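## Task

Place the blue square cup on the lab bench top beside arm1, the timer with the black round cap on the desk top beside arm2, and the green hose coupler on the desk top beside arm3. Each must keep the orientation it has now and have its entire base resting on that top. Every other object must finish resting directly on the same piece of furniture it sits on now. If any object from a top ends up, unheld, on the floor or on a lower board beneath a top, the attempt fails. A placement that stays put only because a robot props it up is not counted. At the end, open the grippers and withdraw the arms.

## Robot and tools

Robots: three identical i2rt Big YAM arms named arm1, arm2 and arm3. Each has six revolute joints, a two-finger parallel gripper and a wrist camera. With joints 1 and 6 at zero and the hand level and pointing forward, the wrist camera rides on top of the hand looking toward the fingertips. Reach is roughly 1.0 m from the joint1 axis. Joints move at different speeds, so the hand can sweep a wide, curved path between postures. Loose objects may occasionally get nudged by outside disturbances.

Cameras: arm1_cam_wrist, arm2_cam_wrist, arm3_cam_wrist (fisheye, move with their arm) and room_a, room_b (fixed in the room). All images are 504x504 pixels. A calibration block gives K, distortion and T_world_to_cam per camera; actual cameras can differ slightly (fixed cameras up to about 2.3 degrees and 9 mm). Wrist-camera poses are derived from reported joint angles, so joint errors add to their error.

Frames: one shared scene frame, origin on the floor, +z up. 'hand' is the midpoint between the fingertips; its z axis runs along the fingers and the fingers open and close along its y axis. Each robot's foot pose is not printed.

Tool execute_actions: argument 'actions' is a list holding zero or one action object. The action object has optional keys 'arm1', 'arm2', 'arm3'; each holds a 'joints' object mapping joint names to absolute target values (not offsets), in joint space, not in any Cartesian frame. Names, units and ranges: joint1_rad -2.879 to 2.879 (base yaw; positive counter-clockwise seen from above; 0 unfolds along the foot's facing direction); joint2_rad 0 to 3.141 (shoulder; 0 has the upper arm pointing back roughly level, increasing lifts it up then forward); joint3_rad 0 to 3.019 (elbow; 0 is fully folded, increasing opens); joint4_rad -1.692 to 1.57 (hand pitch; positive tilts fingers up); joint5_rad -1.57 to 1.57 (hand sideways swing; positive toward the arm's right); joint6_rad -2.094 to 2.094 (hand roll; positive clockwise viewed from behind the hand); gripper_m 0 to 0.093 metres, the fingertip gap. Completion tolerances are ±0.045, 0.14, 0.09, 0.055, 0.03, 0.035 rad and ±0.003 m. All named motions start together and may finish at different times; one action runs at most 15 s. Any omitted joint or arm may keep pushing toward its previous target. An unknown key or out-of-range number rejects the whole call and nothing moves. Optional 'cameras' lists which images to return (names above, or 'all'; omitted or null means all; [] means none). An empty actions list just reports state and pictures; the 'pictures' line gives the image order.

Tool wait: 'seconds' 0 to 10; commands nothing new and returns state and images.
Tool zoom_image: 'camera' plus 'region' [x0, y0, x1, y1] in pixels of that camera's latest full image, origin top-left, at most 504 by 504.
Tool read_manual: optional 'section' (only 'licences'); returns licence text, no motion.
Tool finished_scene: 'scene' integer (1 or 2); irreversible, ends the scene after the last command is held and reports success.

Result lines: joint_status tells how each commanded motion ended. 'off_target' means it stopped short and may still be pushing. After 'contact_stop' or 'time_out' the joint normally holds where it stopped; but a timed-out joint may keep a target (within 0.375, 0.375, 0.113, 0.225, 0.075, 0.3 rad of its position for joints 1 to 6) and keep pushing, and will move on if the path clears; on_its_own lists such joints, where 'held at' means the held target, not the position. To relieve pushing, command the reported position. 'joint command not followed' (often with a 'cause:' line) means a self/inter-arm collision check blocked that arm's joint targets; the gripper part still runs, and the blocked targets may be retried on later actions until valid ones are sent. Tiny target changes may not move a joint at all. A joint carrying a load can sag. If a result reports a stop, later motion calls in that same reply are skipped.

Hazards: the arm does not stop on contact and can push hard. Hard pressing between two robots fails the run; hard impacts may too. The collision check can be late and ignores fingers, gripper housings and wrist cameras between arms. No state line reports robot-to-robot contact. Arms act independently and don't wait for each other. Grip force is about 50 to 62 N per pad, less on some grippers. Sustained loads heat motors, even while the robot sits idle between replies: a MOTOR HOT warning appears at 85 °C, and at 100 °C an OVER-TEMPERATURE FAULT drops that arm and its gripper until cooled; afterwards unmet keys read 'limit_stop_at_motor_heat', and the target should be resent. Some heat carries into the next scene. Avoid drops, slips, slams, knocking objects off tops, and heavy pushing. Objects must stand upright as originally, fully on their assigned top, unsupported; then open and move clear before finishing. Fewer, faster robot motions are preferred.

Each tool is called after "Request:" as name([rows], argument=value, ...), one row to a line, values as JSON.

## Session

Request:
execute_actions(actions=[])

Scene clock: 0.00 s.
Motor temperatures (°C, as the motors report them): arm1=[26 25 25 22 24 22] | arm2=[25 22 24 25 22 25] | arm3=[21 21 23 24 23 23]
arm1.joint_positions: joint1_rad=-0.650 joint2_rad=+0.417 joint3_rad=+1.645 joint4_rad=-1.495 joint5_rad=-0.095 joint6_rad=-0.747 gripper_m=+0.095
arm1.joint_status: not commanded
arm1.hand: x=+1.3474 y=+0.0193 z=+1.6139 quat_wxyz=(+0.064, -0.654, -0.454, +0.602) (m; scene frame)
arm2.joint_positions: joint1_rad=+0.048 joint2_rad=+0.560 joint3_rad=+1.715 joint4_rad=-1.616 joint5_rad=-0.091 joint6_rad=+0.473 gripper_m=+0.094
arm2.joint_status: not commanded
arm2.hand: x=-0.1830 y=+0.2493 z=+1.5257 quat_wxyz=(-0.341, -0.834, -0.148, +0.407) (m; scene frame)
arm3.joint_positions: joint1_rad=+0.845 joint2_rad=+0.633 joint3_rad=+1.509 joint4_rad=-1.420 joint5_rad=+0.143 joint6_rad=+0.079 gripper_m=+0.094
arm3.joint_status: not commanded
arm3.hand: x=-1.1156 y=-0.4974 z=+1.4375 quat_wxyz=(-0.471, -0.261, -0.828, +0.158) (m; scene frame)
pictures: arm1_cam_wrist, arm2_cam_wrist, arm3_cam_wrist, room_a, room_b
Images, in order (width x height): arm1_cam_wrist 504x504, arm2_cam_wrist 504x504, arm3_cam_wrist 504x504, room_a 504x504, room_b 504x504.

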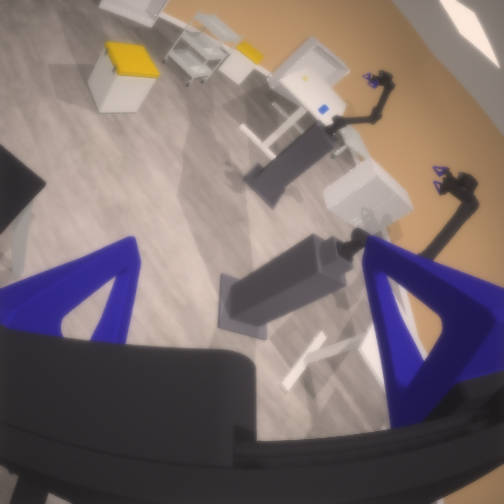

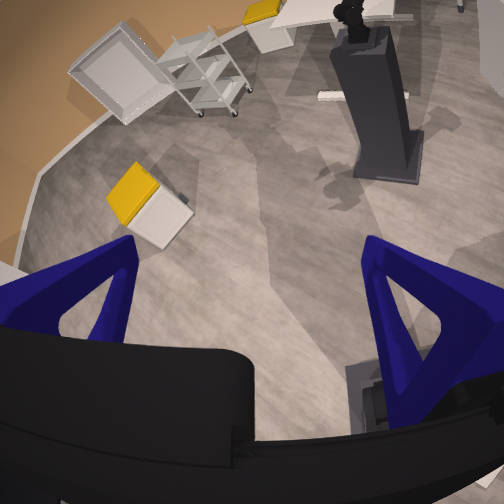

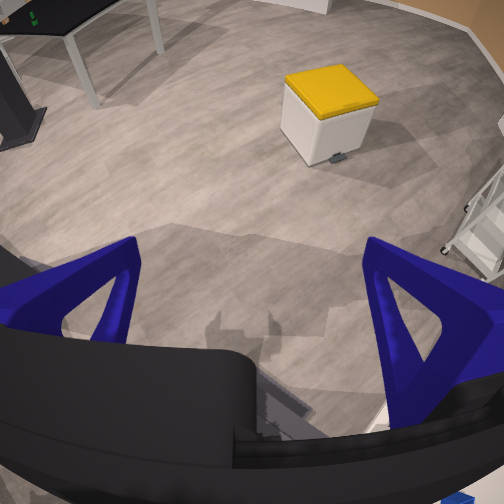

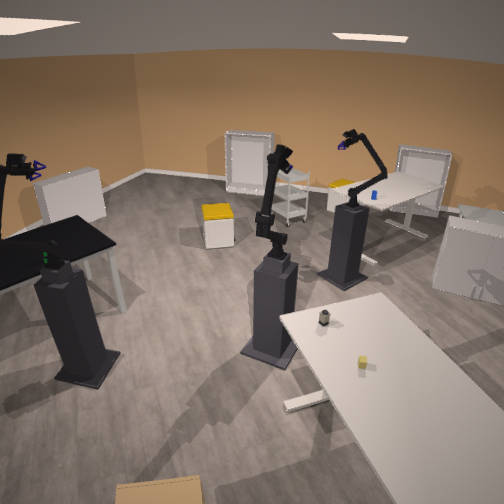

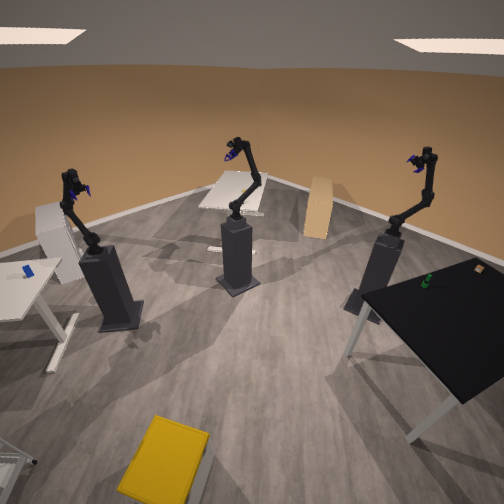

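Request:
zoom_image(camera="room_b", region=[380, 230, 504, 320])

Request:
zoom_image(camera="room_b", region=[0, 230, 120, 330])

Request:
zoom_image(camera="room_a", region=[270, 280, 410, 390])

Request:
zoom_image(camera="room_a", region=[320, 160, 460, 240])

Region (380, 230, 504, 320) of room_b's 504x504 image, scaled by 4.065, with more detail than that image has; it fills the top 366 rows of this view, and the rest is white.

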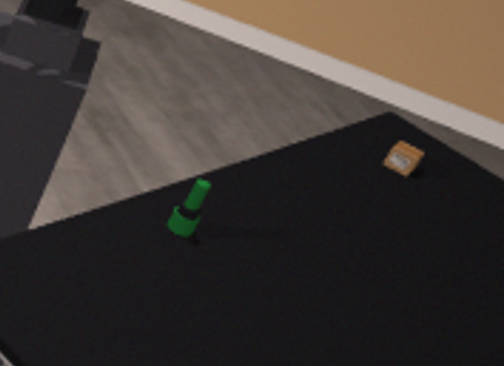

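Region (0, 230, 120, 330) of room_b's 504x504 image, scaled by 4.200, with more detail than that image has.

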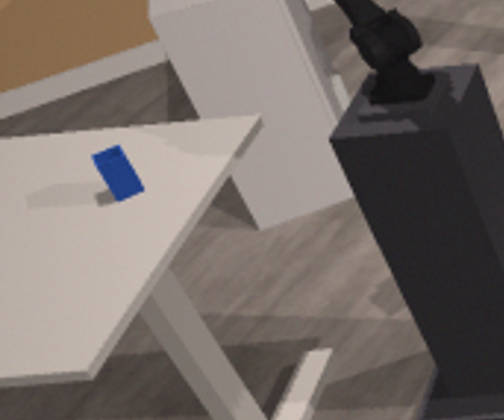

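Region (270, 280, 410, 390) of room_a's 504x504 image, scaled by 3.600, with more detail than that image has; it fills the top 396 rows of this view, and the rest is white.

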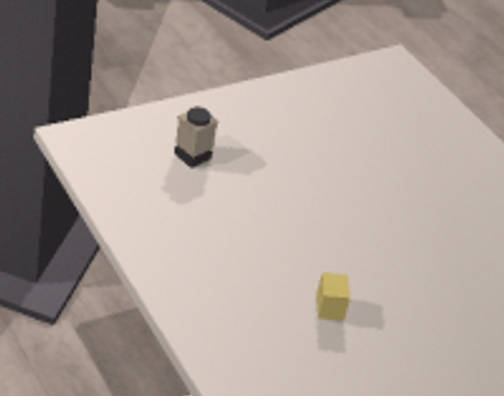

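Region (320, 160, 460, 240) of room_a's 504x504 image, scaled by 3.600, with more detail than that image has; it fills the top 288 rows of this view, and the rest is white.

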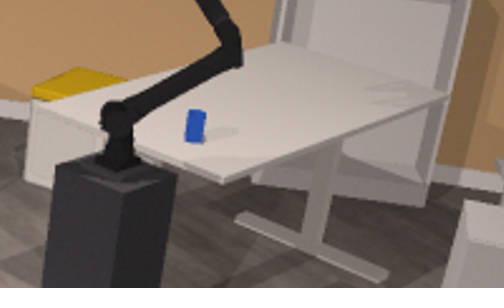

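Request:
execute_actions([
  {"arm1":{"joints":{"joint1_rad":0.92,"joint2_rad":1.079,"joint3_rad":0.518,"joint4_rad":-0.487,"joint5_rad":0,"joint6_rad":0}},"arm3":{"joints":{"joint1_rad":-1.26,"joint2_rad":1.367,"joint3_rad":1.068,"joint4_rad":-0.749,"joint5_rad":0,"joint6_rad":0}}},
], cameras=["arm1_cam_wrist","arm3_cam_wrist","room_b"])

Scene clock: 6.80 s.
Motor temperatures (°C, as the motors report them): arm1=[26 25 26 22 24 22] | arm2=[25 22 25 25 22 25] | arm3=[21 22 25 24 23 23]
arm1.joint_positions: joint1_rad=+0.918 joint2_rad=+1.092 joint3_rad=+0.515 joint4_rad=-0.504 joint5_rad=-0.002 joint6_rad=-0.009 gripper_m=+0.095
arm1.joint_status: all done
arm1.hand: x=+1.5419 y=-0.2591 z=+1.0485 quat_wxyz=(-0.207, -0.532, -0.810, +0.134) (m; scene frame)
arm2.joint_positions: joint1_rad=+0.048 joint2_rad=+0.560 joint3_rad=+1.715 joint4_rad=-1.616 joint5_rad=-0.091 joint6_rad=+0.473 gripper_m=+0.094
arm2.joint_status: not commanded
arm2.hand: x=-0.1830 y=+0.2493 z=+1.5257 quat_wxyz=(-0.341, -0.834, -0.148, +0.407) (m; scene frame)
arm3.joint_positions: joint1_rad=-1.265 joint2_rad=+1.377 joint3_rad=+1.047 joint4_rad=-0.757 joint5_rad=+0.000 joint6_rad=+0.010 gripper_m=+0.094
arm3.joint_status: all done
arm3.hand: x=-1.7054 y=-0.6537 z=+1.0366 quat_wxyz=(-0.074, -0.932, -0.269, +0.231) (m; scene frame)
pictures: arm1_cam_wrist, arm3_cam_wrist, room_b
camera_calibration (this result's frames):
arm1_cam_wrist: T_world_to_cam=[[-0.916829, -0.39923, -0.00624583, 1.31416], [-0.396283, 0.907927, 0.136482, 0.705378], [-0.0488169, 0.127606, -0.990623, 1.26989], [0, 0, 0, 1]] pos_world=[1.54638, -0.277824, 1.16992]
arm3_cam_wrist: T_world_to_cam=[[-0.548389, 0.836031, -0.0179391, -0.371499], [0.825517, 0.544665, 0.147861, 1.61647], [0.133387, 0.0662761, -0.988845, 1.42187], [0, 0, 0, 1]] pos_world=[-1.72781, -0.664084, 1.16033]
Images, in order (width x height): arm1_cam_wrist 504x504, arm3_cam_wrist 504x504, room_b 504x504.

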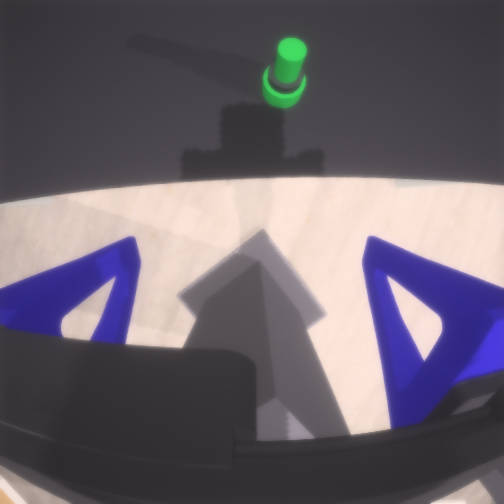

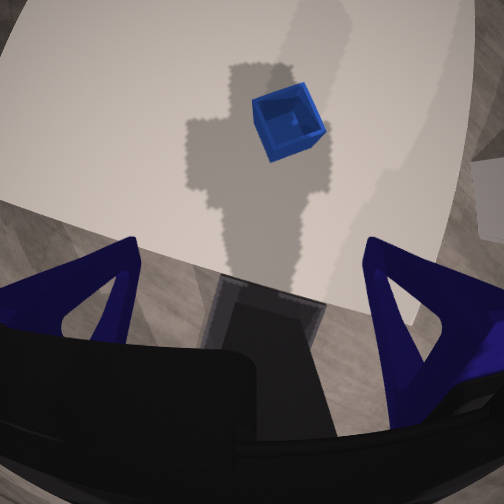

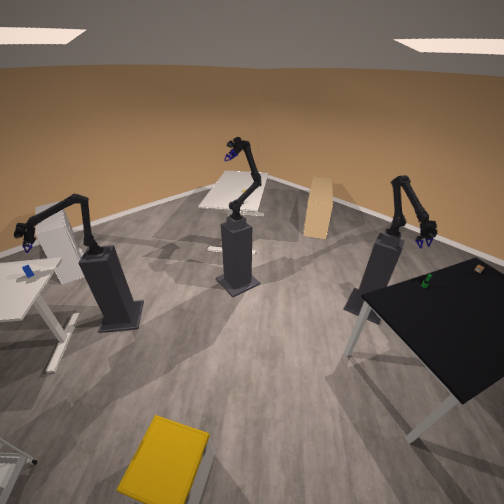

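Request:
execute_actions([
  {"arm1":{"joints":{"joint1_rad":0.835,"joint2_rad":1.73,"joint3_rad":0.74,"joint4_rad":-0.04}},"arm3":{"joints":{"joint1_rad":-1.32,"joint2_rad":1.97,"joint3_rad":1.685,"joint4_rad":-1.26,"joint6_rad":-0.35}}},
], cameras=["arm1_cam_wrist","arm3_cam_wrist","room_b"])

Scene clock: 11.03 s.
Motor temperatures (°C, as the motors report them): arm1=[26 26 27 22 24 22] | arm2=[25 22 25 26 22 25] | arm3=[21 22 27 24 23 23]
arm1.joint_positions: joint1_rad=+0.835 joint2_rad=+1.742 joint3_rad=+0.727 joint4_rad=-0.056 joint5_rad=-0.001 joint6_rad=-0.008 gripper_m=+0.095
arm1.joint_status: all done
arm1.hand: x=+1.5562 y=-0.3924 z=+0.9284 quat_wxyz=(-0.205, -0.565, -0.786, +0.145) (m; scene frame)
arm2.joint_positions: joint1_rad=+0.048 joint2_rad=+0.560 joint3_rad=+1.715 joint4_rad=-1.616 joint5_rad=-0.091 joint6_rad=+0.473 gripper_m=+0.094
arm2.joint_status: not commanded
arm2.hand: x=-0.1830 y=+0.2493 z=+1.5257 quat_wxyz=(-0.341, -0.834, -0.148, +0.407) (m; scene frame)
arm3.joint_positions: joint1_rad=-1.320 joint2_rad=+1.978 joint3_rad=+1.645 joint4_rad=-1.250 joint5_rad=+0.000 joint6_rad=-0.338 gripper_m=+0.094
arm3.joint_status: all done
arm3.hand: x=-1.8075 y=-0.6817 z=+0.9438 quat_wxyz=(-0.005, -0.910, -0.416, -0.004) (m; scene frame)
pictures: arm1_cam_wrist, arm3_cam_wrist, room_b
camera_calibration (this result's frames):
arm1_cam_wrist: T_world_to_cam=[[-0.947091, -0.320893, -0.00683265, 1.35169], [-0.319094, 0.939057, 0.127871, 0.748465], [-0.0346166, 0.123286, -0.991767, 1.14584], [0, 0, 0, 1]] pos_world=[1.55867, -0.410369, 1.04994]
arm3_cam_wrist: T_world_to_cam=[[-0.762885, 0.646182, -0.0213231, -0.91966], [0.508535, 0.620091, 0.597393, 0.783924], [0.399247, 0.444899, -0.801665, 1.9075], [0, 0, 0, 1]] pos_world=[-1.86181, -0.740482, 1.04126]
Images, in order (width x height): arm1_cam_wrist 504x504, arm3_cam_wrist 504x504, room_b 504x504.

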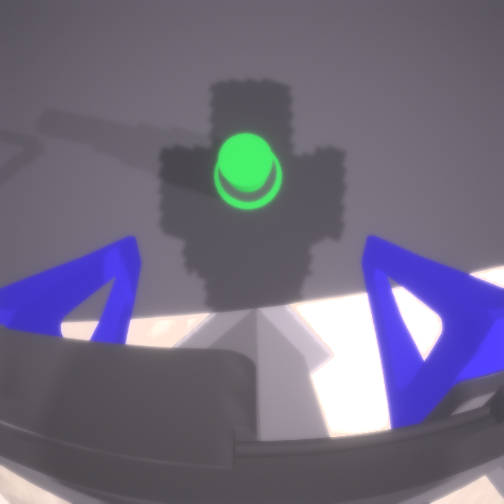

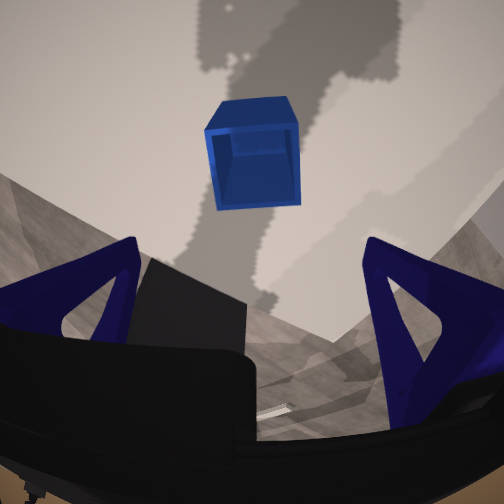

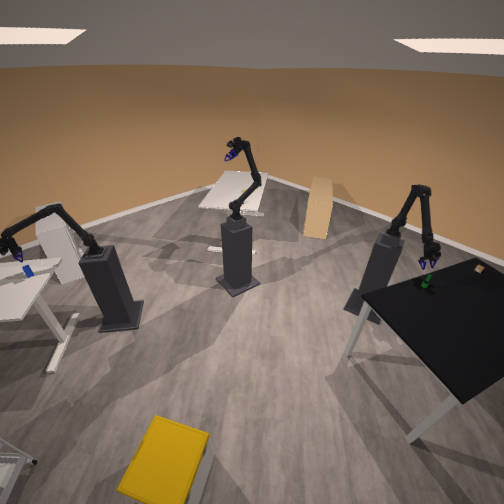

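Request:
execute_actions([
  {"arm1":{"joints":{"joint2_rad":1.978,"joint3_rad":0.86,"joint4_rad":0.1}},"arm3":{"joints":{"joint2_rad":2.105,"joint3_rad":1.57,"joint4_rad":-1.0,"joint6_rad":-0.4}}},
], cameras=["arm1_cam_wrist","arm3_cam_wrist"])

Scene clock: 13.40 s.
Motor temperatures (°C, as the motors report them): arm1=[26 26 27 22 24 22] | arm2=[25 22 26 26 22 25] | arm3=[21 22 27 24 23 23]
arm1.joint_positions: joint1_rad=+0.835 joint2_rad=+1.990 joint3_rad=+0.848 joint4_rad=+0.088 joint5_rad=-0.001 joint6_rad=-0.008 gripper_m=+0.095
arm1.joint_status: all done
arm1.hand: x=+1.5709 y=-0.4361 z=+0.8644 quat_wxyz=(-0.211, -0.564, -0.784, +0.150) (m; scene frame)
arm2.joint_positions: joint1_rad=+0.048 joint2_rad=+0.560 joint3_rad=+1.715 joint4_rad=-1.616 joint5_rad=-0.091 joint6_rad=+0.473 gripper_m=+0.094
arm2.joint_status: not commanded
arm2.hand: x=-0.1830 y=+0.2493 z=+1.5257 quat_wxyz=(-0.341, -0.834, -0.148, +0.407) (m; scene frame)
arm3.joint_positions: joint1_rad=-1.320 joint2_rad=+2.113 joint3_rad=+1.557 joint4_rad=-1.012 joint5_rad=+0.000 joint6_rad=-0.388 gripper_m=+0.094
arm3.joint_status: all done
arm3.hand: x=-1.8144 y=-0.6869 z=+0.8353 quat_wxyz=(-0.005, -0.899, -0.438, +0.003) (m; scene frame)
pictures: arm1_cam_wrist, arm3_cam_wrist
camera_calibration (this result's frames):
arm1_cam_wrist: T_world_to_cam=[[-0.947088, -0.320906, -0.00666053, 1.351], [-0.319624, 0.940996, 0.111208, 0.818549], [-0.0294197, 0.107452, -0.993775, 1.07497], [0, 0, 0, 1]] pos_world=[1.57277, -0.452216, 0.986251]
arm3_cam_wrist: T_world_to_cam=[[-0.794815, 0.606638, -0.0160906, -1.01331], [0.483747, 0.649367, 0.586781, 0.839431], [0.366413, 0.458599, -0.809586, 1.78211], [0, 0, 0, 1]] pos_world=[-1.86445, -0.74766, 0.933902]
Images, in order (width x height): arm1_cam_wrist 504x504, arm3_cam_wrist 504x504.

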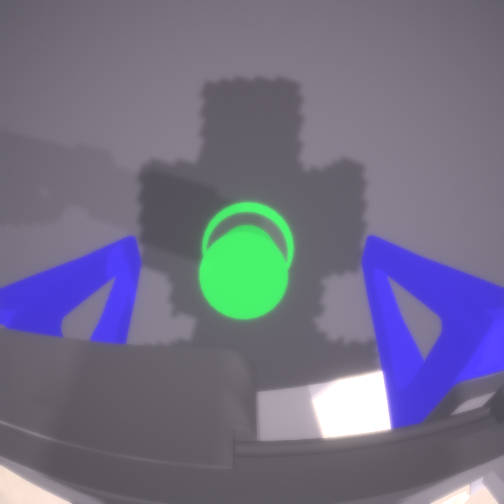

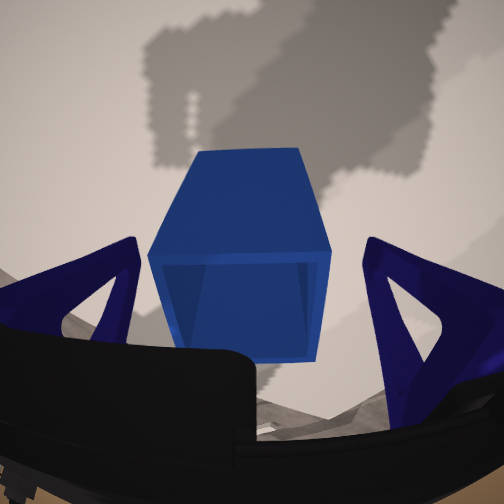

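Request:
execute_actions([
  {"arm1":{"joints":{"gripper_m":0.0}},"arm3":{"joints":{"joint3_rad":1.535,"joint4_rad":-0.975}}},
], cameras=[])

Request:
execute_actions([
  {"arm3":{"joints":{"gripper_m":0.0}}},
], cameras=["arm1_cam_wrist","arm3_cam_wrist"])

Scene clock: 14.53 s.
Motor temperatures (°C, as the motors report them): arm1=[26 26 27 22 24 22] | arm2=[25 22 26 26 22 25] | arm3=[21 23 27 24 23 23]
arm1.joint_positions: joint1_rad=+0.835 joint2_rad=+1.990 joint3_rad=+0.848 joint4_rad=+0.088 joint5_rad=-0.001 joint6_rad=-0.008 gripper_m=+0.026
arm1.joint_status: gripper_m off_target (ended at +0.026, target +0.000)
arm1.hand: x=+1.5709 y=-0.4361 z=+0.8644 quat_wxyz=(-0.211, -0.564, -0.784, +0.150) (m; scene frame)
arm2.joint_positions: joint1_rad=+0.048 joint2_rad=+0.560 joint3_rad=+1.715 joint4_rad=-1.616 joint5_rad=-0.091 joint6_rad=+0.473 gripper_m=+0.094
arm2.joint_status: not commanded
arm2.hand: x=-0.1830 y=+0.2493 z=+1.5257 quat_wxyz=(-0.341, -0.834, -0.148, +0.407) (m; scene frame)
arm3.joint_positions: joint1_rad=-1.320 joint2_rad=+2.112 joint3_rad=+1.534 joint4_rad=-0.988 joint5_rad=+0.000 joint6_rad=-0.388 gripper_m=+0.094
arm3.joint_status: all done
arm3.hand: x=-1.8109 y=-0.6850 z=+0.8290 quat_wxyz=(-0.005, -0.899, -0.438, +0.005) (m; scene frame)
pictures: none
No camera images: the call's "cameras" was empty. Leave "cameras" out to get every camera's image.

Scene clock: 15.27 s.
Motor temperatures (°C, as the motors report them): arm1=[26 26 27 22 24 22] | arm2=[25 22 26 26 22 25] | arm3=[21 23 27 24 23 23]
arm1.joint_positions: joint1_rad=+0.835 joint2_rad=+1.990 joint3_rad=+0.848 joint4_rad=+0.088 joint5_rad=-0.001 joint6_rad=-0.008 gripper_m=+0.026
arm1.joint_status: not commanded
arm1.hand: x=+1.5709 y=-0.4361 z=+0.8644 quat_wxyz=(-0.211, -0.564, -0.784, +0.150) (m; scene frame)
arm2.joint_positions: joint1_rad=+0.048 joint2_rad=+0.560 joint3_rad=+1.715 joint4_rad=-1.616 joint5_rad=-0.091 joint6_rad=+0.473 gripper_m=+0.094
arm2.joint_status: not commanded
arm2.hand: x=-0.1830 y=+0.2493 z=+1.5257 quat_wxyz=(-0.341, -0.834, -0.148, +0.407) (m; scene frame)
arm3.joint_positions: joint1_rad=-1.320 joint2_rad=+2.112 joint3_rad=+1.534 joint4_rad=-0.987 joint5_rad=+0.001 joint6_rad=-0.389 gripper_m=+0.053
arm3.joint_status: gripper_m off_target (ended at +0.053, target +0.000)
arm3.hand: x=-1.8112 y=-0.6851 z=+0.8290 quat_wxyz=(-0.005, -0.899, -0.439, +0.006) (m; scene frame)
pictures: arm1_cam_wrist, arm3_cam_wrist
camera_calibration (this result's frames):
arm1_cam_wrist: T_world_to_cam=[[-0.947192, -0.320593, -0.00685137, 1.35147], [-0.319333, 0.941095, 0.111208, 0.818135], [-0.0292048, 0.107523, -0.993774, 1.07467], [0, 0, 0, 1]] pos_world=[1.57274, -0.452224, 0.98625]
arm3_cam_wrist: T_world_to_cam=[[-0.795307, 0.606043, -0.0140969, -1.01493], [0.48553, 0.650738, 0.583782, 0.847105], [0.36297, 0.457441, -0.811788, 1.76972], [0, 0, 0, 1]] pos_world=[-1.86083, -0.745697, 0.927809]
Images, in order (width x height): arm1_cam_wrist 504x504, arm3_cam_wrist 504x504.

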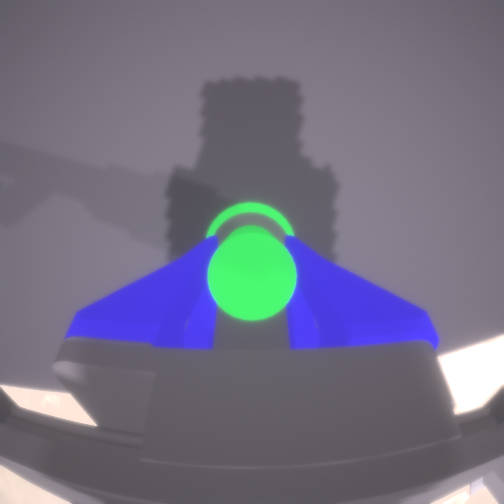

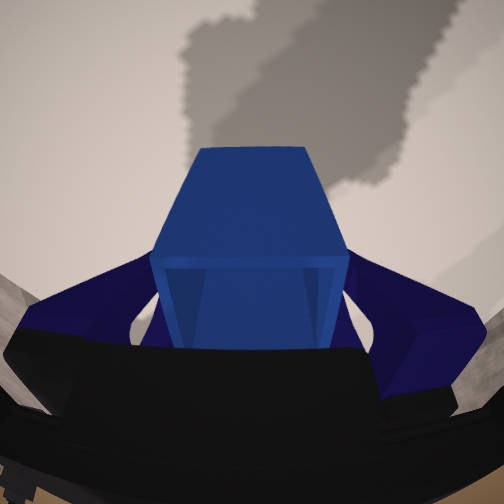

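Request:
execute_actions([
  {"arm1":{"joints":{"gripper_m":0.093}},"arm3":{"joints":{"joint2_rad":1.915,"joint3_rad":2.01,"joint4_rad":-1.63,"joint6_rad":0}},"arm2":{"joints":{"joint1_rad":-0.175,"joint2_rad":1.97,"joint3_rad":0.86,"joint4_rad":1.31,"joint5_rad":0,"joint6_rad":0}}},
], cameras=[])

Request:
execute_actions([
  {"arm1":{"joints":{"joint2_rad":1.6,"joint3_rad":0.74,"joint4_rad":-0.17}},"arm3":{"joints":{"joint1_rad":1.84}}},
], cameras=["arm2_cam_wrist","arm3_cam_wrist","room_b"])

Scene clock: 19.73 s.
Motor temperatures (°C, as the motors report them): arm1=[26 26 28 22 24 22] | arm2=[25 22 26 26 22 25] | arm3=[21 23 28 24 23 23]
arm1.joint_positions: joint1_rad=+0.835 joint2_rad=+1.990 joint3_rad=+0.848 joint4_rad=+0.088 joint5_rad=-0.001 joint6_rad=-0.008 gripper_m=+0.093
arm1.joint_status: all done
arm1.hand: x=+1.5709 y=-0.4361 z=+0.8644 quat_wxyz=(-0.211, -0.564, -0.784, +0.150) (m; scene frame)
arm2.joint_positions: joint1_rad=-0.170 joint2_rad=+1.960 joint3_rad=+0.857 joint4_rad=+1.297 joint5_rad=-0.002 joint6_rad=+0.011 gripper_m=+0.094
arm2.joint_status: all done
arm2.hand: x=-0.6624 y=-0.0032 z=+1.0613 quat_wxyz=(-0.217, -0.610, -0.168, +0.743) (m; scene frame)
arm3.joint_positions: joint1_rad=-1.320 joint2_rad=+1.917 joint3_rad=+1.997 joint4_rad=-1.619 joint5_rad=+0.001 joint6_rad=-0.011 gripper_m=+0.053
arm3.joint_status: all done
arm3.hand: x=-1.8166 y=-0.6848 z=+1.1116 quat_wxyz=(-0.009, -0.965, -0.262, +0.017) (m; scene frame)
pictures: none
No camera images: the call's "cameras" was empty. Leave "cameras" out to get every camera's image.

Scene clock: 22.60 s.
Motor temperatures (°C, as the motors report them): arm1=[26 26 28 22 24 22] | arm2=[25 23 26 26 22 25] | arm3=[21 24 28 24 23 23]
arm1.joint_positions: joint1_rad=+0.835 joint2_rad=+1.592 joint3_rad=+0.728 joint4_rad=-0.163 joint5_rad=-0.001 joint6_rad=-0.008 gripper_m=+0.093
arm1.joint_status: all done
arm1.hand: x=+1.5559 y=-0.3926 z=+0.9832 quat_wxyz=(-0.222, -0.562, -0.781, +0.158) (m; scene frame)
arm2.joint_positions: joint1_rad=-0.170 joint2_rad=+1.960 joint3_rad=+0.857 joint4_rad=+1.297 joint5_rad=-0.002 joint6_rad=+0.011 gripper_m=+0.094
arm2.joint_status: not commanded
arm2.hand: x=-0.6624 y=-0.0032 z=+1.0613 quat_wxyz=(-0.217, -0.610, -0.168, +0.743) (m; scene frame)
arm3.joint_positions: joint1_rad=+1.846 joint2_rad=+1.926 joint3_rad=+1.997 joint4_rad=-1.619 joint5_rad=-0.002 joint6_rad=-0.009 gripper_m=+0.053
arm3.joint_status: all done
arm3.hand: x=-0.7763 y=-0.0739 z=+1.0995 quat_wxyz=(-0.009, +0.273, -0.962, +0.002) (m; scene frame)
pictures: arm2_cam_wrist, arm3_cam_wrist, room_b
camera_calibration (this result's frames):
arm2_cam_wrist: T_world_to_cam=[[-0.530743, 0.847532, -0.00129989, -0.35188], [0.355828, 0.221435, -0.907939, 1.20305], [-0.769219, -0.482345, -0.419101, 0.0534877], [0, 0, 0, 1]] pos_world=[-0.573694, 0.0576309, 1.11426]
arm3_cam_wrist: T_world_to_cam=[[0.534291, -0.8453, -0.00117961, 0.352275], [-0.686833, -0.434941, 0.582312, -1.19977], [-0.492741, -0.310314, -0.812965, 0.614433], [0, 0, 0, 1]] pos_world=[-0.709505, -0.033386, 1.19857]
Images, in order (width x height): arm2_cam_wrist 504x504, arm3_cam_wrist 504x504, room_b 504x504.

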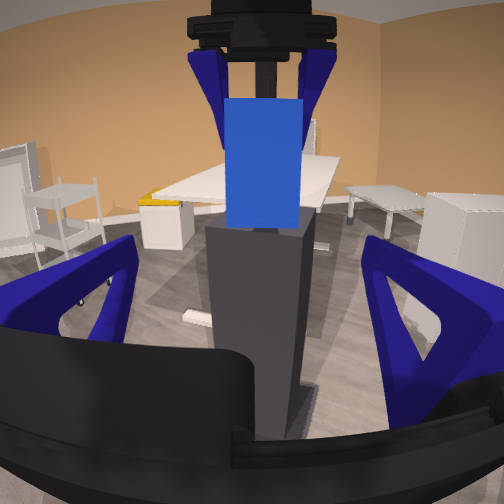

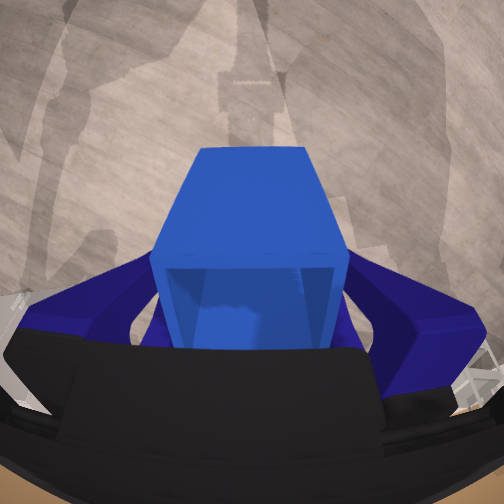

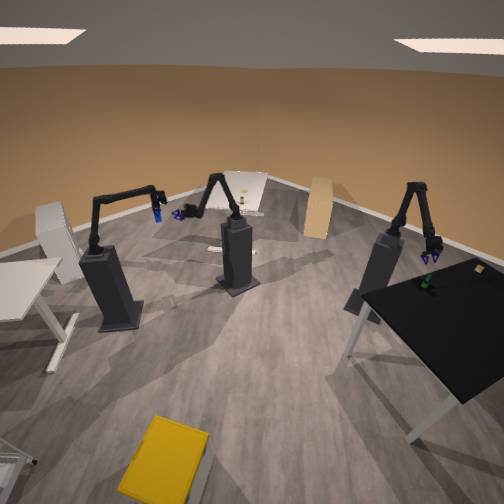

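Request:
execute_actions([
  {"arm2":{"joints":{"joint1_rad":-0.187,"joint2_rad":2.09,"joint3_rad":1.09,"joint4_rad":1.18}},"arm1":{"joints":{"joint1_rad":-1.2}}},
], cameras=[])

Request:
execute_actions([
  {"arm2":{"joints":{"joint2_rad":2.185,"joint3_rad":1.315,"joint4_rad":1.06}}},
], cameras=["arm2_cam_wrist","arm3_cam_wrist","room_b"])

Scene clock: 25.40 s.
Motor temperatures (°C, as the motors report them): arm1=[26 26 28 22 24 22] | arm2=[25 23 26 26 22 25] | arm3=[21 24 29 24 23 23]
arm1.joint_positions: joint1_rad=-1.205 joint2_rad=+1.592 joint3_rad=+0.728 joint4_rad=-0.163 joint5_rad=+0.000 joint6_rad=-0.007 gripper_m=+0.093
arm1.joint_status: all done
arm1.hand: x=+0.9415 y=+0.1294 z=+0.9756 quat_wxyz=(+0.019, -0.962, +0.071, +0.264) (m; scene frame)
arm2.joint_positions: joint1_rad=-0.180 joint2_rad=+2.090 joint3_rad=+1.055 joint4_rad=+1.184 joint5_rad=-0.002 joint6_rad=+0.011 gripper_m=+0.094
arm2.joint_status: all done
arm2.hand: x=-0.7216 y=-0.0313 z=+1.0335 quat_wxyz=(-0.209, -0.628, -0.169, +0.731) (m; scene frame)
arm3.joint_positions: joint1_rad=+1.846 joint2_rad=+1.926 joint3_rad=+1.997 joint4_rad=-1.619 joint5_rad=-0.002 joint6_rad=-0.009 gripper_m=+0.053
arm3.joint_status: not commanded
arm3.hand: x=-0.7763 y=-0.0739 z=+1.0995 quat_wxyz=(-0.009, +0.273, -0.962, +0.002) (m; scene frame)
pictures: none
No camera images: the call's "cameras" was empty. Leave "cameras" out to get every camera's image.

Scene clock: 26.33 s.
Motor temperatures (°C, as the motors report them): arm1=[26 26 28 22 24 22] | arm2=[25 23 27 26 22 25] | arm3=[21 24 29 24 23 23]
arm1.joint_positions: joint1_rad=-1.205 joint2_rad=+1.592 joint3_rad=+0.728 joint4_rad=-0.163 joint5_rad=+0.000 joint6_rad=-0.007 gripper_m=+0.093
arm1.joint_status: not commanded
arm1.hand: x=+0.9415 y=+0.1294 z=+0.9756 quat_wxyz=(+0.019, -0.962, +0.071, +0.264) (m; scene frame)
arm2.joint_positions: joint1_rad=-0.180 joint2_rad=+2.178 joint3_rad=+1.275 joint4_rad=+1.065 joint5_rad=-0.002 joint6_rad=+0.011 gripper_m=+0.094
arm2.joint_status: all done
arm2.hand: x=-0.7781 y=-0.0652 z=+1.0435 quat_wxyz=(-0.211, -0.622, -0.168, +0.735) (m; scene frame)
arm3.joint_positions: joint1_rad=+1.846 joint2_rad=+1.926 joint3_rad=+1.997 joint4_rad=-1.619 joint5_rad=-0.002 joint6_rad=-0.009 gripper_m=+0.053
arm3.joint_status: not commanded
arm3.hand: x=-0.7763 y=-0.0739 z=+1.0995 quat_wxyz=(-0.009, +0.273, -0.962, +0.002) (m; scene frame)
pictures: arm2_cam_wrist, arm3_cam_wrist, room_b
camera_calibration (this result's frames):
arm2_cam_wrist: T_world_to_cam=[[-0.522096, 0.852885, -0.0016077, -0.353347], [0.381993, 0.232151, -0.894532, 1.24888], [-0.76256, -0.467645, -0.447001, -0.0376518], [0, 0, 0, 1]] pos_world=[-0.690257, -0.00617266, 1.09977]
arm3_cam_wrist: T_world_to_cam=[[0.534291, -0.8453, -0.00117961, 0.352275], [-0.686833, -0.434941, 0.582312, -1.19977], [-0.492741, -0.310314, -0.812965, 0.614433], [0, 0, 0, 1]] pos_world=[-0.709505, -0.033386, 1.19857]
Images, in order (width x height): arm2_cam_wrist 504x504, arm3_cam_wrist 504x504, room_b 504x504.

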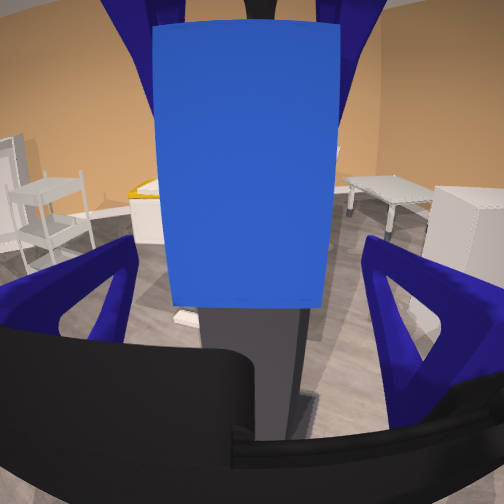

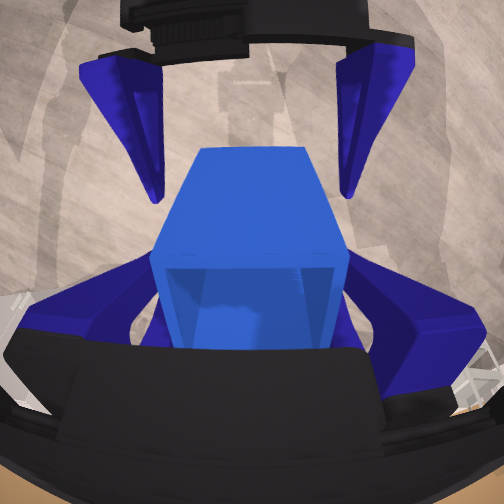

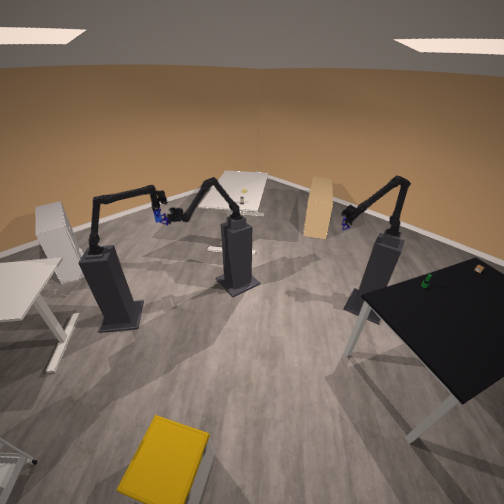

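Request:
execute_actions([
  {"arm2":{"joints":{"joint2_rad":2.2,"joint3_rad":1.385,"joint4_rad":1.0}}},
], cameras=["arm2_cam_wrist","arm3_cam_wrist"])

Scene clock: 27.50 s.
Motor temperatures (°C, as the motors report them): arm1=[26 26 28 22 24 22] | arm2=[25 23 27 26 22 25] | arm3=[21 24 29 24 23 23]
arm1.joint_positions: joint1_rad=-1.205 joint2_rad=+1.592 joint3_rad=+0.728 joint4_rad=-0.163 joint5_rad=+0.000 joint6_rad=-0.007 gripper_m=+0.093
arm1.joint_status: not commanded
arm1.hand: x=+0.9415 y=+0.1294 z=+0.9756 quat_wxyz=(+0.019, -0.962, +0.071, +0.264) (m; scene frame)
arm2.joint_positions: joint1_rad=-0.180 joint2_rad=+2.181 joint3_rad=+1.342 joint4_rad=+1.007 joint5_rad=-0.002 joint6_rad=+0.011 gripper_m=+0.094
arm2.joint_status: all done
arm2.hand: x=-0.7945 y=-0.0750 z=+1.0598 quat_wxyz=(-0.211, -0.620, -0.167, +0.737) (m; scene frame)
arm3.joint_positions: joint1_rad=+1.846 joint2_rad=+1.926 joint3_rad=+1.997 joint4_rad=-1.619 joint5_rad=-0.002 joint6_rad=-0.009 gripper_m=+0.053
arm3.joint_status: not commanded
arm3.hand: x=-0.7763 y=-0.0739 z=+1.0995 quat_wxyz=(-0.009, +0.273, -0.962, +0.002) (m; scene frame)
pictures: arm2_cam_wrist, arm3_cam_wrist
camera_calibration (this result's frames):
arm2_cam_wrist: T_world_to_cam=[[-0.522076, 0.852898, -0.00156428, -0.353588], [0.377608, 0.229496, -0.897075, 1.27107], [-0.764754, -0.468932, -0.441875, -0.0546776], [0, 0, 0, 1]] pos_world=[-0.706382, -0.0157721, 1.11553]
arm3_cam_wrist: T_world_to_cam=[[0.534291, -0.8453, -0.00117961, 0.352275], [-0.686833, -0.434941, 0.582312, -1.19977], [-0.492741, -0.310314, -0.812965, 0.614433], [0, 0, 0, 1]] pos_world=[-0.709505, -0.033386, 1.19857]
Images, in order (width x height): arm2_cam_wrist 504x504, arm3_cam_wrist 504x504.

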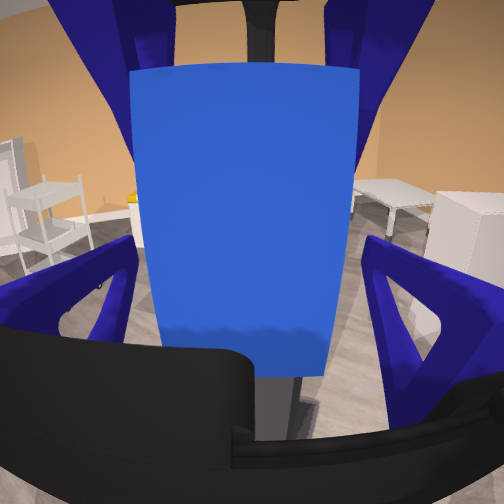

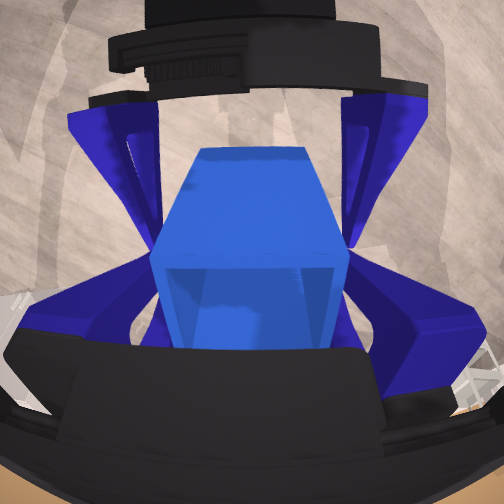

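Request:
execute_actions([
  {"arm2":{"joints":{"gripper_m":0}}},
], cameras=[])

Request:
execute_actions([
  {"arm3":{"joints":{"gripper_m":0.093}}},
], cameras=[])

Request:
execute_actions([
  {"arm3":{"joints":{"joint2_rad":1.75,"joint4_rad":-1.69}}},
], cameras=["arm2_cam_wrist","room_b"])

Scene clock: 28.77 s.
Motor temperatures (°C, as the motors report them): arm1=[26 26 28 22 24 22] | arm2=[25 23 28 26 22 25] | arm3=[21 24 29 24 23 23]
arm1.joint_positions: joint1_rad=-1.205 joint2_rad=+1.592 joint3_rad=+0.728 joint4_rad=-0.163 joint5_rad=+0.000 joint6_rad=-0.007 gripper_m=+0.093
arm1.joint_status: not commanded
arm1.hand: x=+0.9415 y=+0.1294 z=+0.9756 quat_wxyz=(+0.019, -0.962, +0.071, +0.264) (m; scene frame)
arm2.joint_positions: joint1_rad=-0.180 joint2_rad=+2.181 joint3_rad=+1.342 joint4_rad=+1.007 joint5_rad=-0.002 joint6_rad=+0.008 gripper_m=+0.052
arm2.joint_status: gripper_m off_target (ended at +0.052, target +0.000)
arm2.hand: x=-0.7945 y=-0.0750 z=+1.0597 quat_wxyz=(-0.210, -0.620, -0.168, +0.737) (m; scene frame)
arm3.joint_positions: joint1_rad=+1.846 joint2_rad=+1.926 joint3_rad=+1.997 joint4_rad=-1.619 joint5_rad=-0.004 joint6_rad=-0.009 gripper_m=+0.053
arm3.joint_status: not commanded
arm3.hand: x=-0.7765 y=-0.0736 z=+1.0995 quat_wxyz=(-0.009, +0.273, -0.962, +0.001) (m; scene frame)
pictures: none
No camera images: the call's "cameras" was empty. Leave "cameras" out to get every camera's image.

Scene clock: 29.47 s.
Motor temperatures (°C, as the motors report them): arm1=[26 26 28 22 24 22] | arm2=[25 23 28 26 22 25] | arm3=[21 25 29 24 23 23]
arm1.joint_positions: joint1_rad=-1.205 joint2_rad=+1.592 joint3_rad=+0.728 joint4_rad=-0.163 joint5_rad=+0.000 joint6_rad=-0.007 gripper_m=+0.093
arm1.joint_status: not commanded
arm1.hand: x=+0.9415 y=+0.1294 z=+0.9756 quat_wxyz=(+0.019, -0.962, +0.071, +0.264) (m; scene frame)
arm2.joint_positions: joint1_rad=-0.181 joint2_rad=+2.181 joint3_rad=+1.342 joint4_rad=+1.004 joint5_rad=-0.002 joint6_rad=+0.007 gripper_m=+0.052
arm2.joint_status: not commanded
arm2.hand: x=-0.7948 y=-0.0749 z=+1.0586 quat_wxyz=(-0.210, -0.621, -0.169, +0.736) (m; scene frame)
arm3.joint_positions: joint1_rad=+1.846 joint2_rad=+1.926 joint3_rad=+1.997 joint4_rad=-1.620 joint5_rad=-0.002 joint6_rad=-0.009 gripper_m=+0.093
arm3.joint_status: all done
arm3.hand: x=-0.7765 y=-0.0739 z=+1.0998 quat_wxyz=(-0.009, +0.273, -0.962, +0.002) (m; scene frame)
pictures: none
No camera images: the call's "cameras" was empty. Leave "cameras" out to get every camera's image.

Scene clock: 30.80 s.
Motor temperatures (°C, as the motors report them): arm1=[26 27 28 22 24 22] | arm2=[25 23 28 26 22 25] | arm3=[21 25 29 24 23 23]
arm1.joint_positions: joint1_rad=-1.205 joint2_rad=+1.592 joint3_rad=+0.728 joint4_rad=-0.163 joint5_rad=+0.000 joint6_rad=-0.007 gripper_m=+0.093
arm1.joint_status: not commanded
arm1.hand: x=+0.9415 y=+0.1294 z=+0.9756 quat_wxyz=(+0.019, -0.962, +0.071, +0.264) (m; scene frame)
arm2.joint_positions: joint1_rad=-0.181 joint2_rad=+2.181 joint3_rad=+1.342 joint4_rad=+1.004 joint5_rad=-0.002 joint6_rad=+0.007 gripper_m=+0.052
arm2.joint_status: not commanded
arm2.hand: x=-0.7948 y=-0.0749 z=+1.0586 quat_wxyz=(-0.210, -0.621, -0.169, +0.736) (m; scene frame)
arm3.joint_positions: joint1_rad=+1.846 joint2_rad=+1.741 joint3_rad=+1.997 joint4_rad=-1.676 joint5_rad=-0.002 joint6_rad=-0.009 gripper_m=+0.093
arm3.joint_status: all done
joint sent to its limit — the command would take arm3.joint4_rad past its lower limit, so that joint was sent only as far as its limit.
arm3.hand: x=-0.8144 y=-0.0956 z=+1.2027 quat_wxyz=(-0.071, +0.273, -0.959, -0.015) (m; scene frame)
pictures: arm2_cam_wrist, room_b
camera_calibration (this result's frames):
arm2_cam_wrist: T_world_to_cam=[[-0.521585, 0.853197, 0.00184903, -0.357022], [0.379371, 0.233861, -0.895202, 1.2698], [-0.764217, -0.466222, -0.445656, -0.050738], [0, 0, 0, 1]] pos_world=[-0.706717, -0.0160015, 1.11478]
Images, in order (width x height): arm2_cam_wrist 504x504, room_b 504x504.

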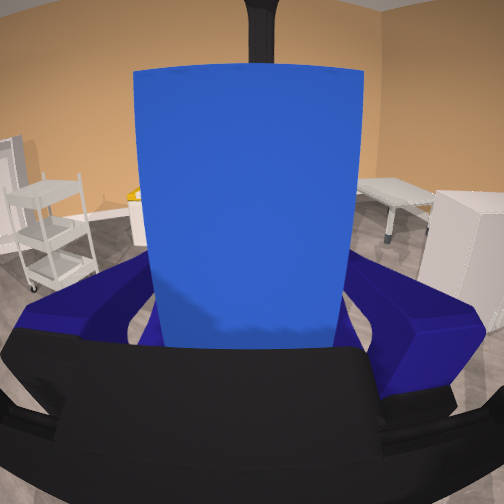

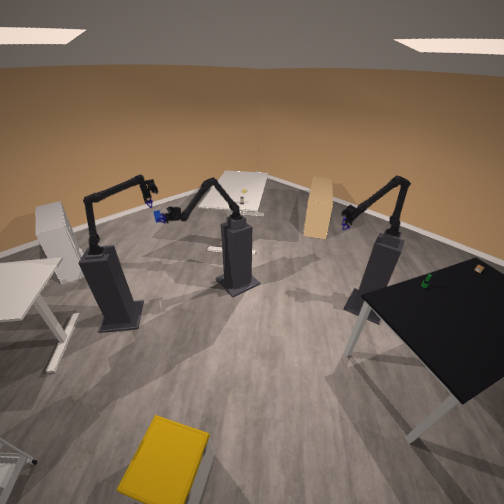

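Request:
execute_actions([
  {"arm2":{"joints":{"joint1_rad":2.234}},"arm1":{"joints":{"joint1_rad":-1.241,"joint2_rad":1.856,"joint3_rad":1.78,"joint4_rad":-0.93}}},
], cameras=["arm1_cam_wrist","arm2_cam_wrist","room_b"])

Scene clock: 34.10 s.
Motor temperatures (°C, as the motors report them): arm1=[26 27 30 22 24 22] | arm2=[25 24 29 26 22 25] | arm3=[21 25 29 24 23 23]
arm1.joint_positions: joint1_rad=-1.237 joint2_rad=+1.869 joint3_rad=+1.732 joint4_rad=-0.922 joint5_rad=+0.000 joint6_rad=-0.007 gripper_m=+0.093
arm1.joint_status: all done
arm1.hand: x=+0.7227 y=+0.1869 z=+1.1727 quat_wxyz=(+0.022, -0.965, +0.087, +0.248) (m; scene frame)
arm2.joint_positions: joint1_rad=+2.234 joint2_rad=+2.186 joint3_rad=+1.357 joint4_rad=+0.999 joint5_rad=-0.002 joint6_rad=+0.007 gripper_m=+0.053
arm2.joint_status: all done
arm2.hand: x=+0.6672 y=+0.1866 z=+1.0542 quat_wxyz=(-0.761, -0.058, -0.643, +0.070) (m; scene frame)
arm3.joint_positions: joint1_rad=+1.846 joint2_rad=+1.741 joint3_rad=+1.997 joint4_rad=-1.676 joint5_rad=-0.002 joint6_rad=-0.009 gripper_m=+0.093
arm3.joint_status: not commanded
arm3.hand: x=-0.8144 y=-0.0956 z=+1.2027 quat_wxyz=(-0.071, +0.273, -0.959, -0.015) (m; scene frame)
pictures: arm1_cam_wrist, arm2_cam_wrist, room_b
camera_calibration (this result's frames):
arm1_cam_wrist: T_world_to_cam=[[0.175939, 0.984393, -0.00386576, -0.309241], [0.975821, -0.173887, 0.132425, -0.825874], [0.129686, -0.027071, -0.991185, 1.19655], [0, 0, 0, 1]] pos_world=[0.705137, 0.193198, 1.29418]
arm2_cam_wrist: T_world_to_cam=[[-0.17716, -0.984045, 0.0164207, 0.280074], [-0.44437, 0.0650918, -0.893475, 1.22936], [0.878151, -0.165585, -0.448812, 0.0378677], [0, 0, 0, 1]] pos_world=[0.562656, 0.201854, 1.1108]
Images, in order (width x height): arm1_cam_wrist 504x504, arm2_cam_wrist 504x504, room_b 504x504.

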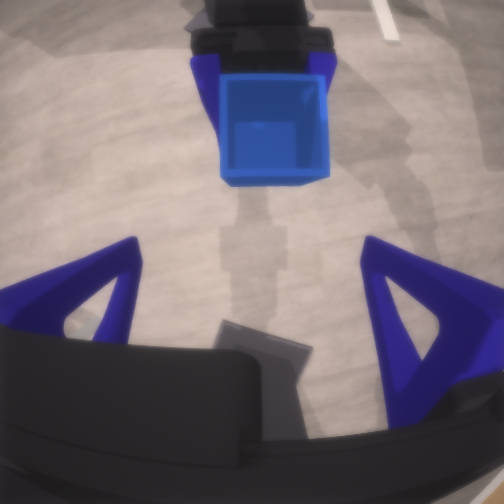

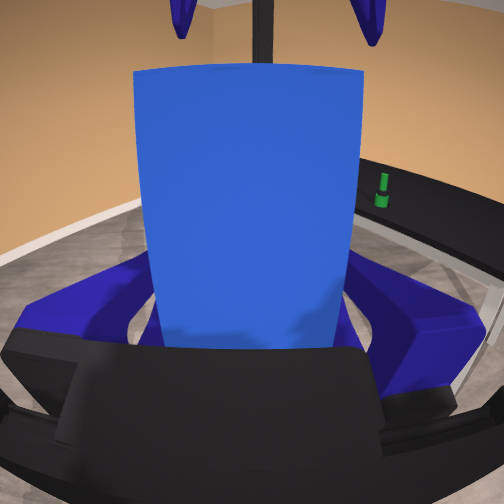

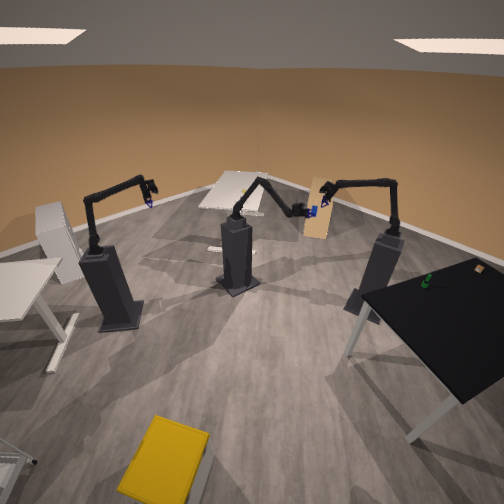

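Request:
execute_actions([
  {"arm1":{"joints":{"joint1_rad":-1.259,"joint2_rad":2.035,"joint3_rad":1.89,"joint4_rad":-0.835}}},
], cameras=["arm1_cam_wrist","arm2_cam_wrist"])

Scene clock: 35.87 s.
Motor temperatures (°C, as the motors report them): arm1=[26 27 31 22 24 22] | arm2=[25 24 29 26 22 25] | arm3=[21 25 30 24 23 23]
arm1.joint_positions: joint1_rad=-1.254 joint2_rad=+2.053 joint3_rad=+1.849 joint4_rad=-0.845 joint5_rad=+0.000 joint6_rad=-0.007 gripper_m=+0.093
arm1.joint_status: all done
arm1.hand: x=+0.6692 y=+0.2093 z=+1.1102 quat_wxyz=(+0.025, -0.963, +0.095, +0.252) (m; scene frame)
arm2.joint_positions: joint1_rad=+2.234 joint2_rad=+2.186 joint3_rad=+1.357 joint4_rad=+0.999 joint5_rad=-0.002 joint6_rad=+0.007 gripper_m=+0.053
arm2.joint_status: not commanded
arm2.hand: x=+0.6672 y=+0.1866 z=+1.0542 quat_wxyz=(-0.761, -0.058, -0.643, +0.070) (m; scene frame)
arm3.joint_positions: joint1_rad=+1.846 joint2_rad=+1.741 joint3_rad=+1.997 joint4_rad=-1.676 joint5_rad=-0.002 joint6_rad=-0.009 gripper_m=+0.093
arm3.joint_status: not commanded
arm3.hand: x=-0.8144 y=-0.0956 z=+1.2027 quat_wxyz=(-0.071, +0.273, -0.959, -0.015) (m; scene frame)
pictures: arm1_cam_wrist, arm2_cam_wrist
camera_calibration (this result's frames):
arm1_cam_wrist: T_world_to_cam=[[0.192061, 0.981376, -0.00363626, -0.332511], [0.974059, -0.190174, 0.122649, -0.746076], [0.119673, -0.027098, -0.992443, 1.15029], [0, 0, 0, 1]] pos_world=[0.652925, 0.215605, 1.2319]
arm2_cam_wrist: T_world_to_cam=[[-0.17716, -0.984045, 0.0164207, 0.280074], [-0.44437, 0.0650918, -0.893475, 1.22936], [0.878151, -0.165585, -0.448812, 0.0378677], [0, 0, 0, 1]] pos_world=[0.562656, 0.201854, 1.1108]
Images, in order (width x height): arm1_cam_wrist 504x504, arm2_cam_wrist 504x504.

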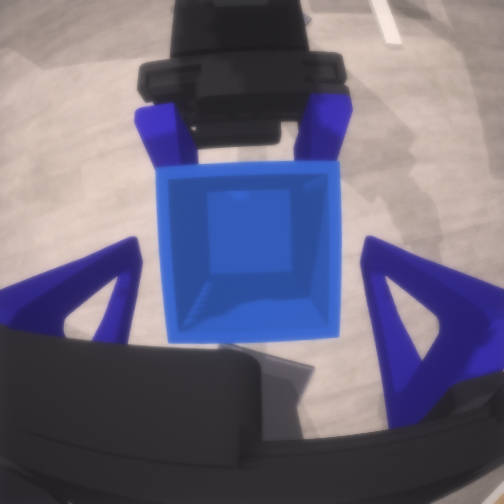

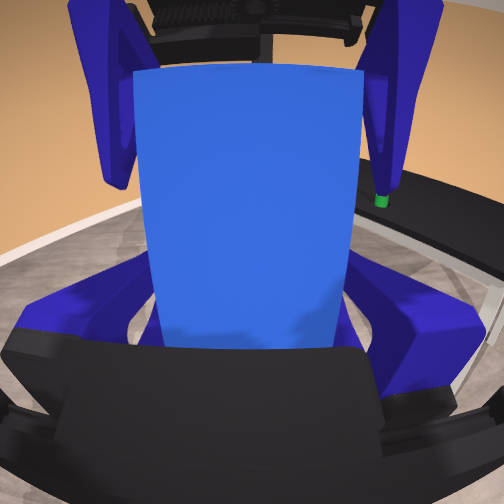

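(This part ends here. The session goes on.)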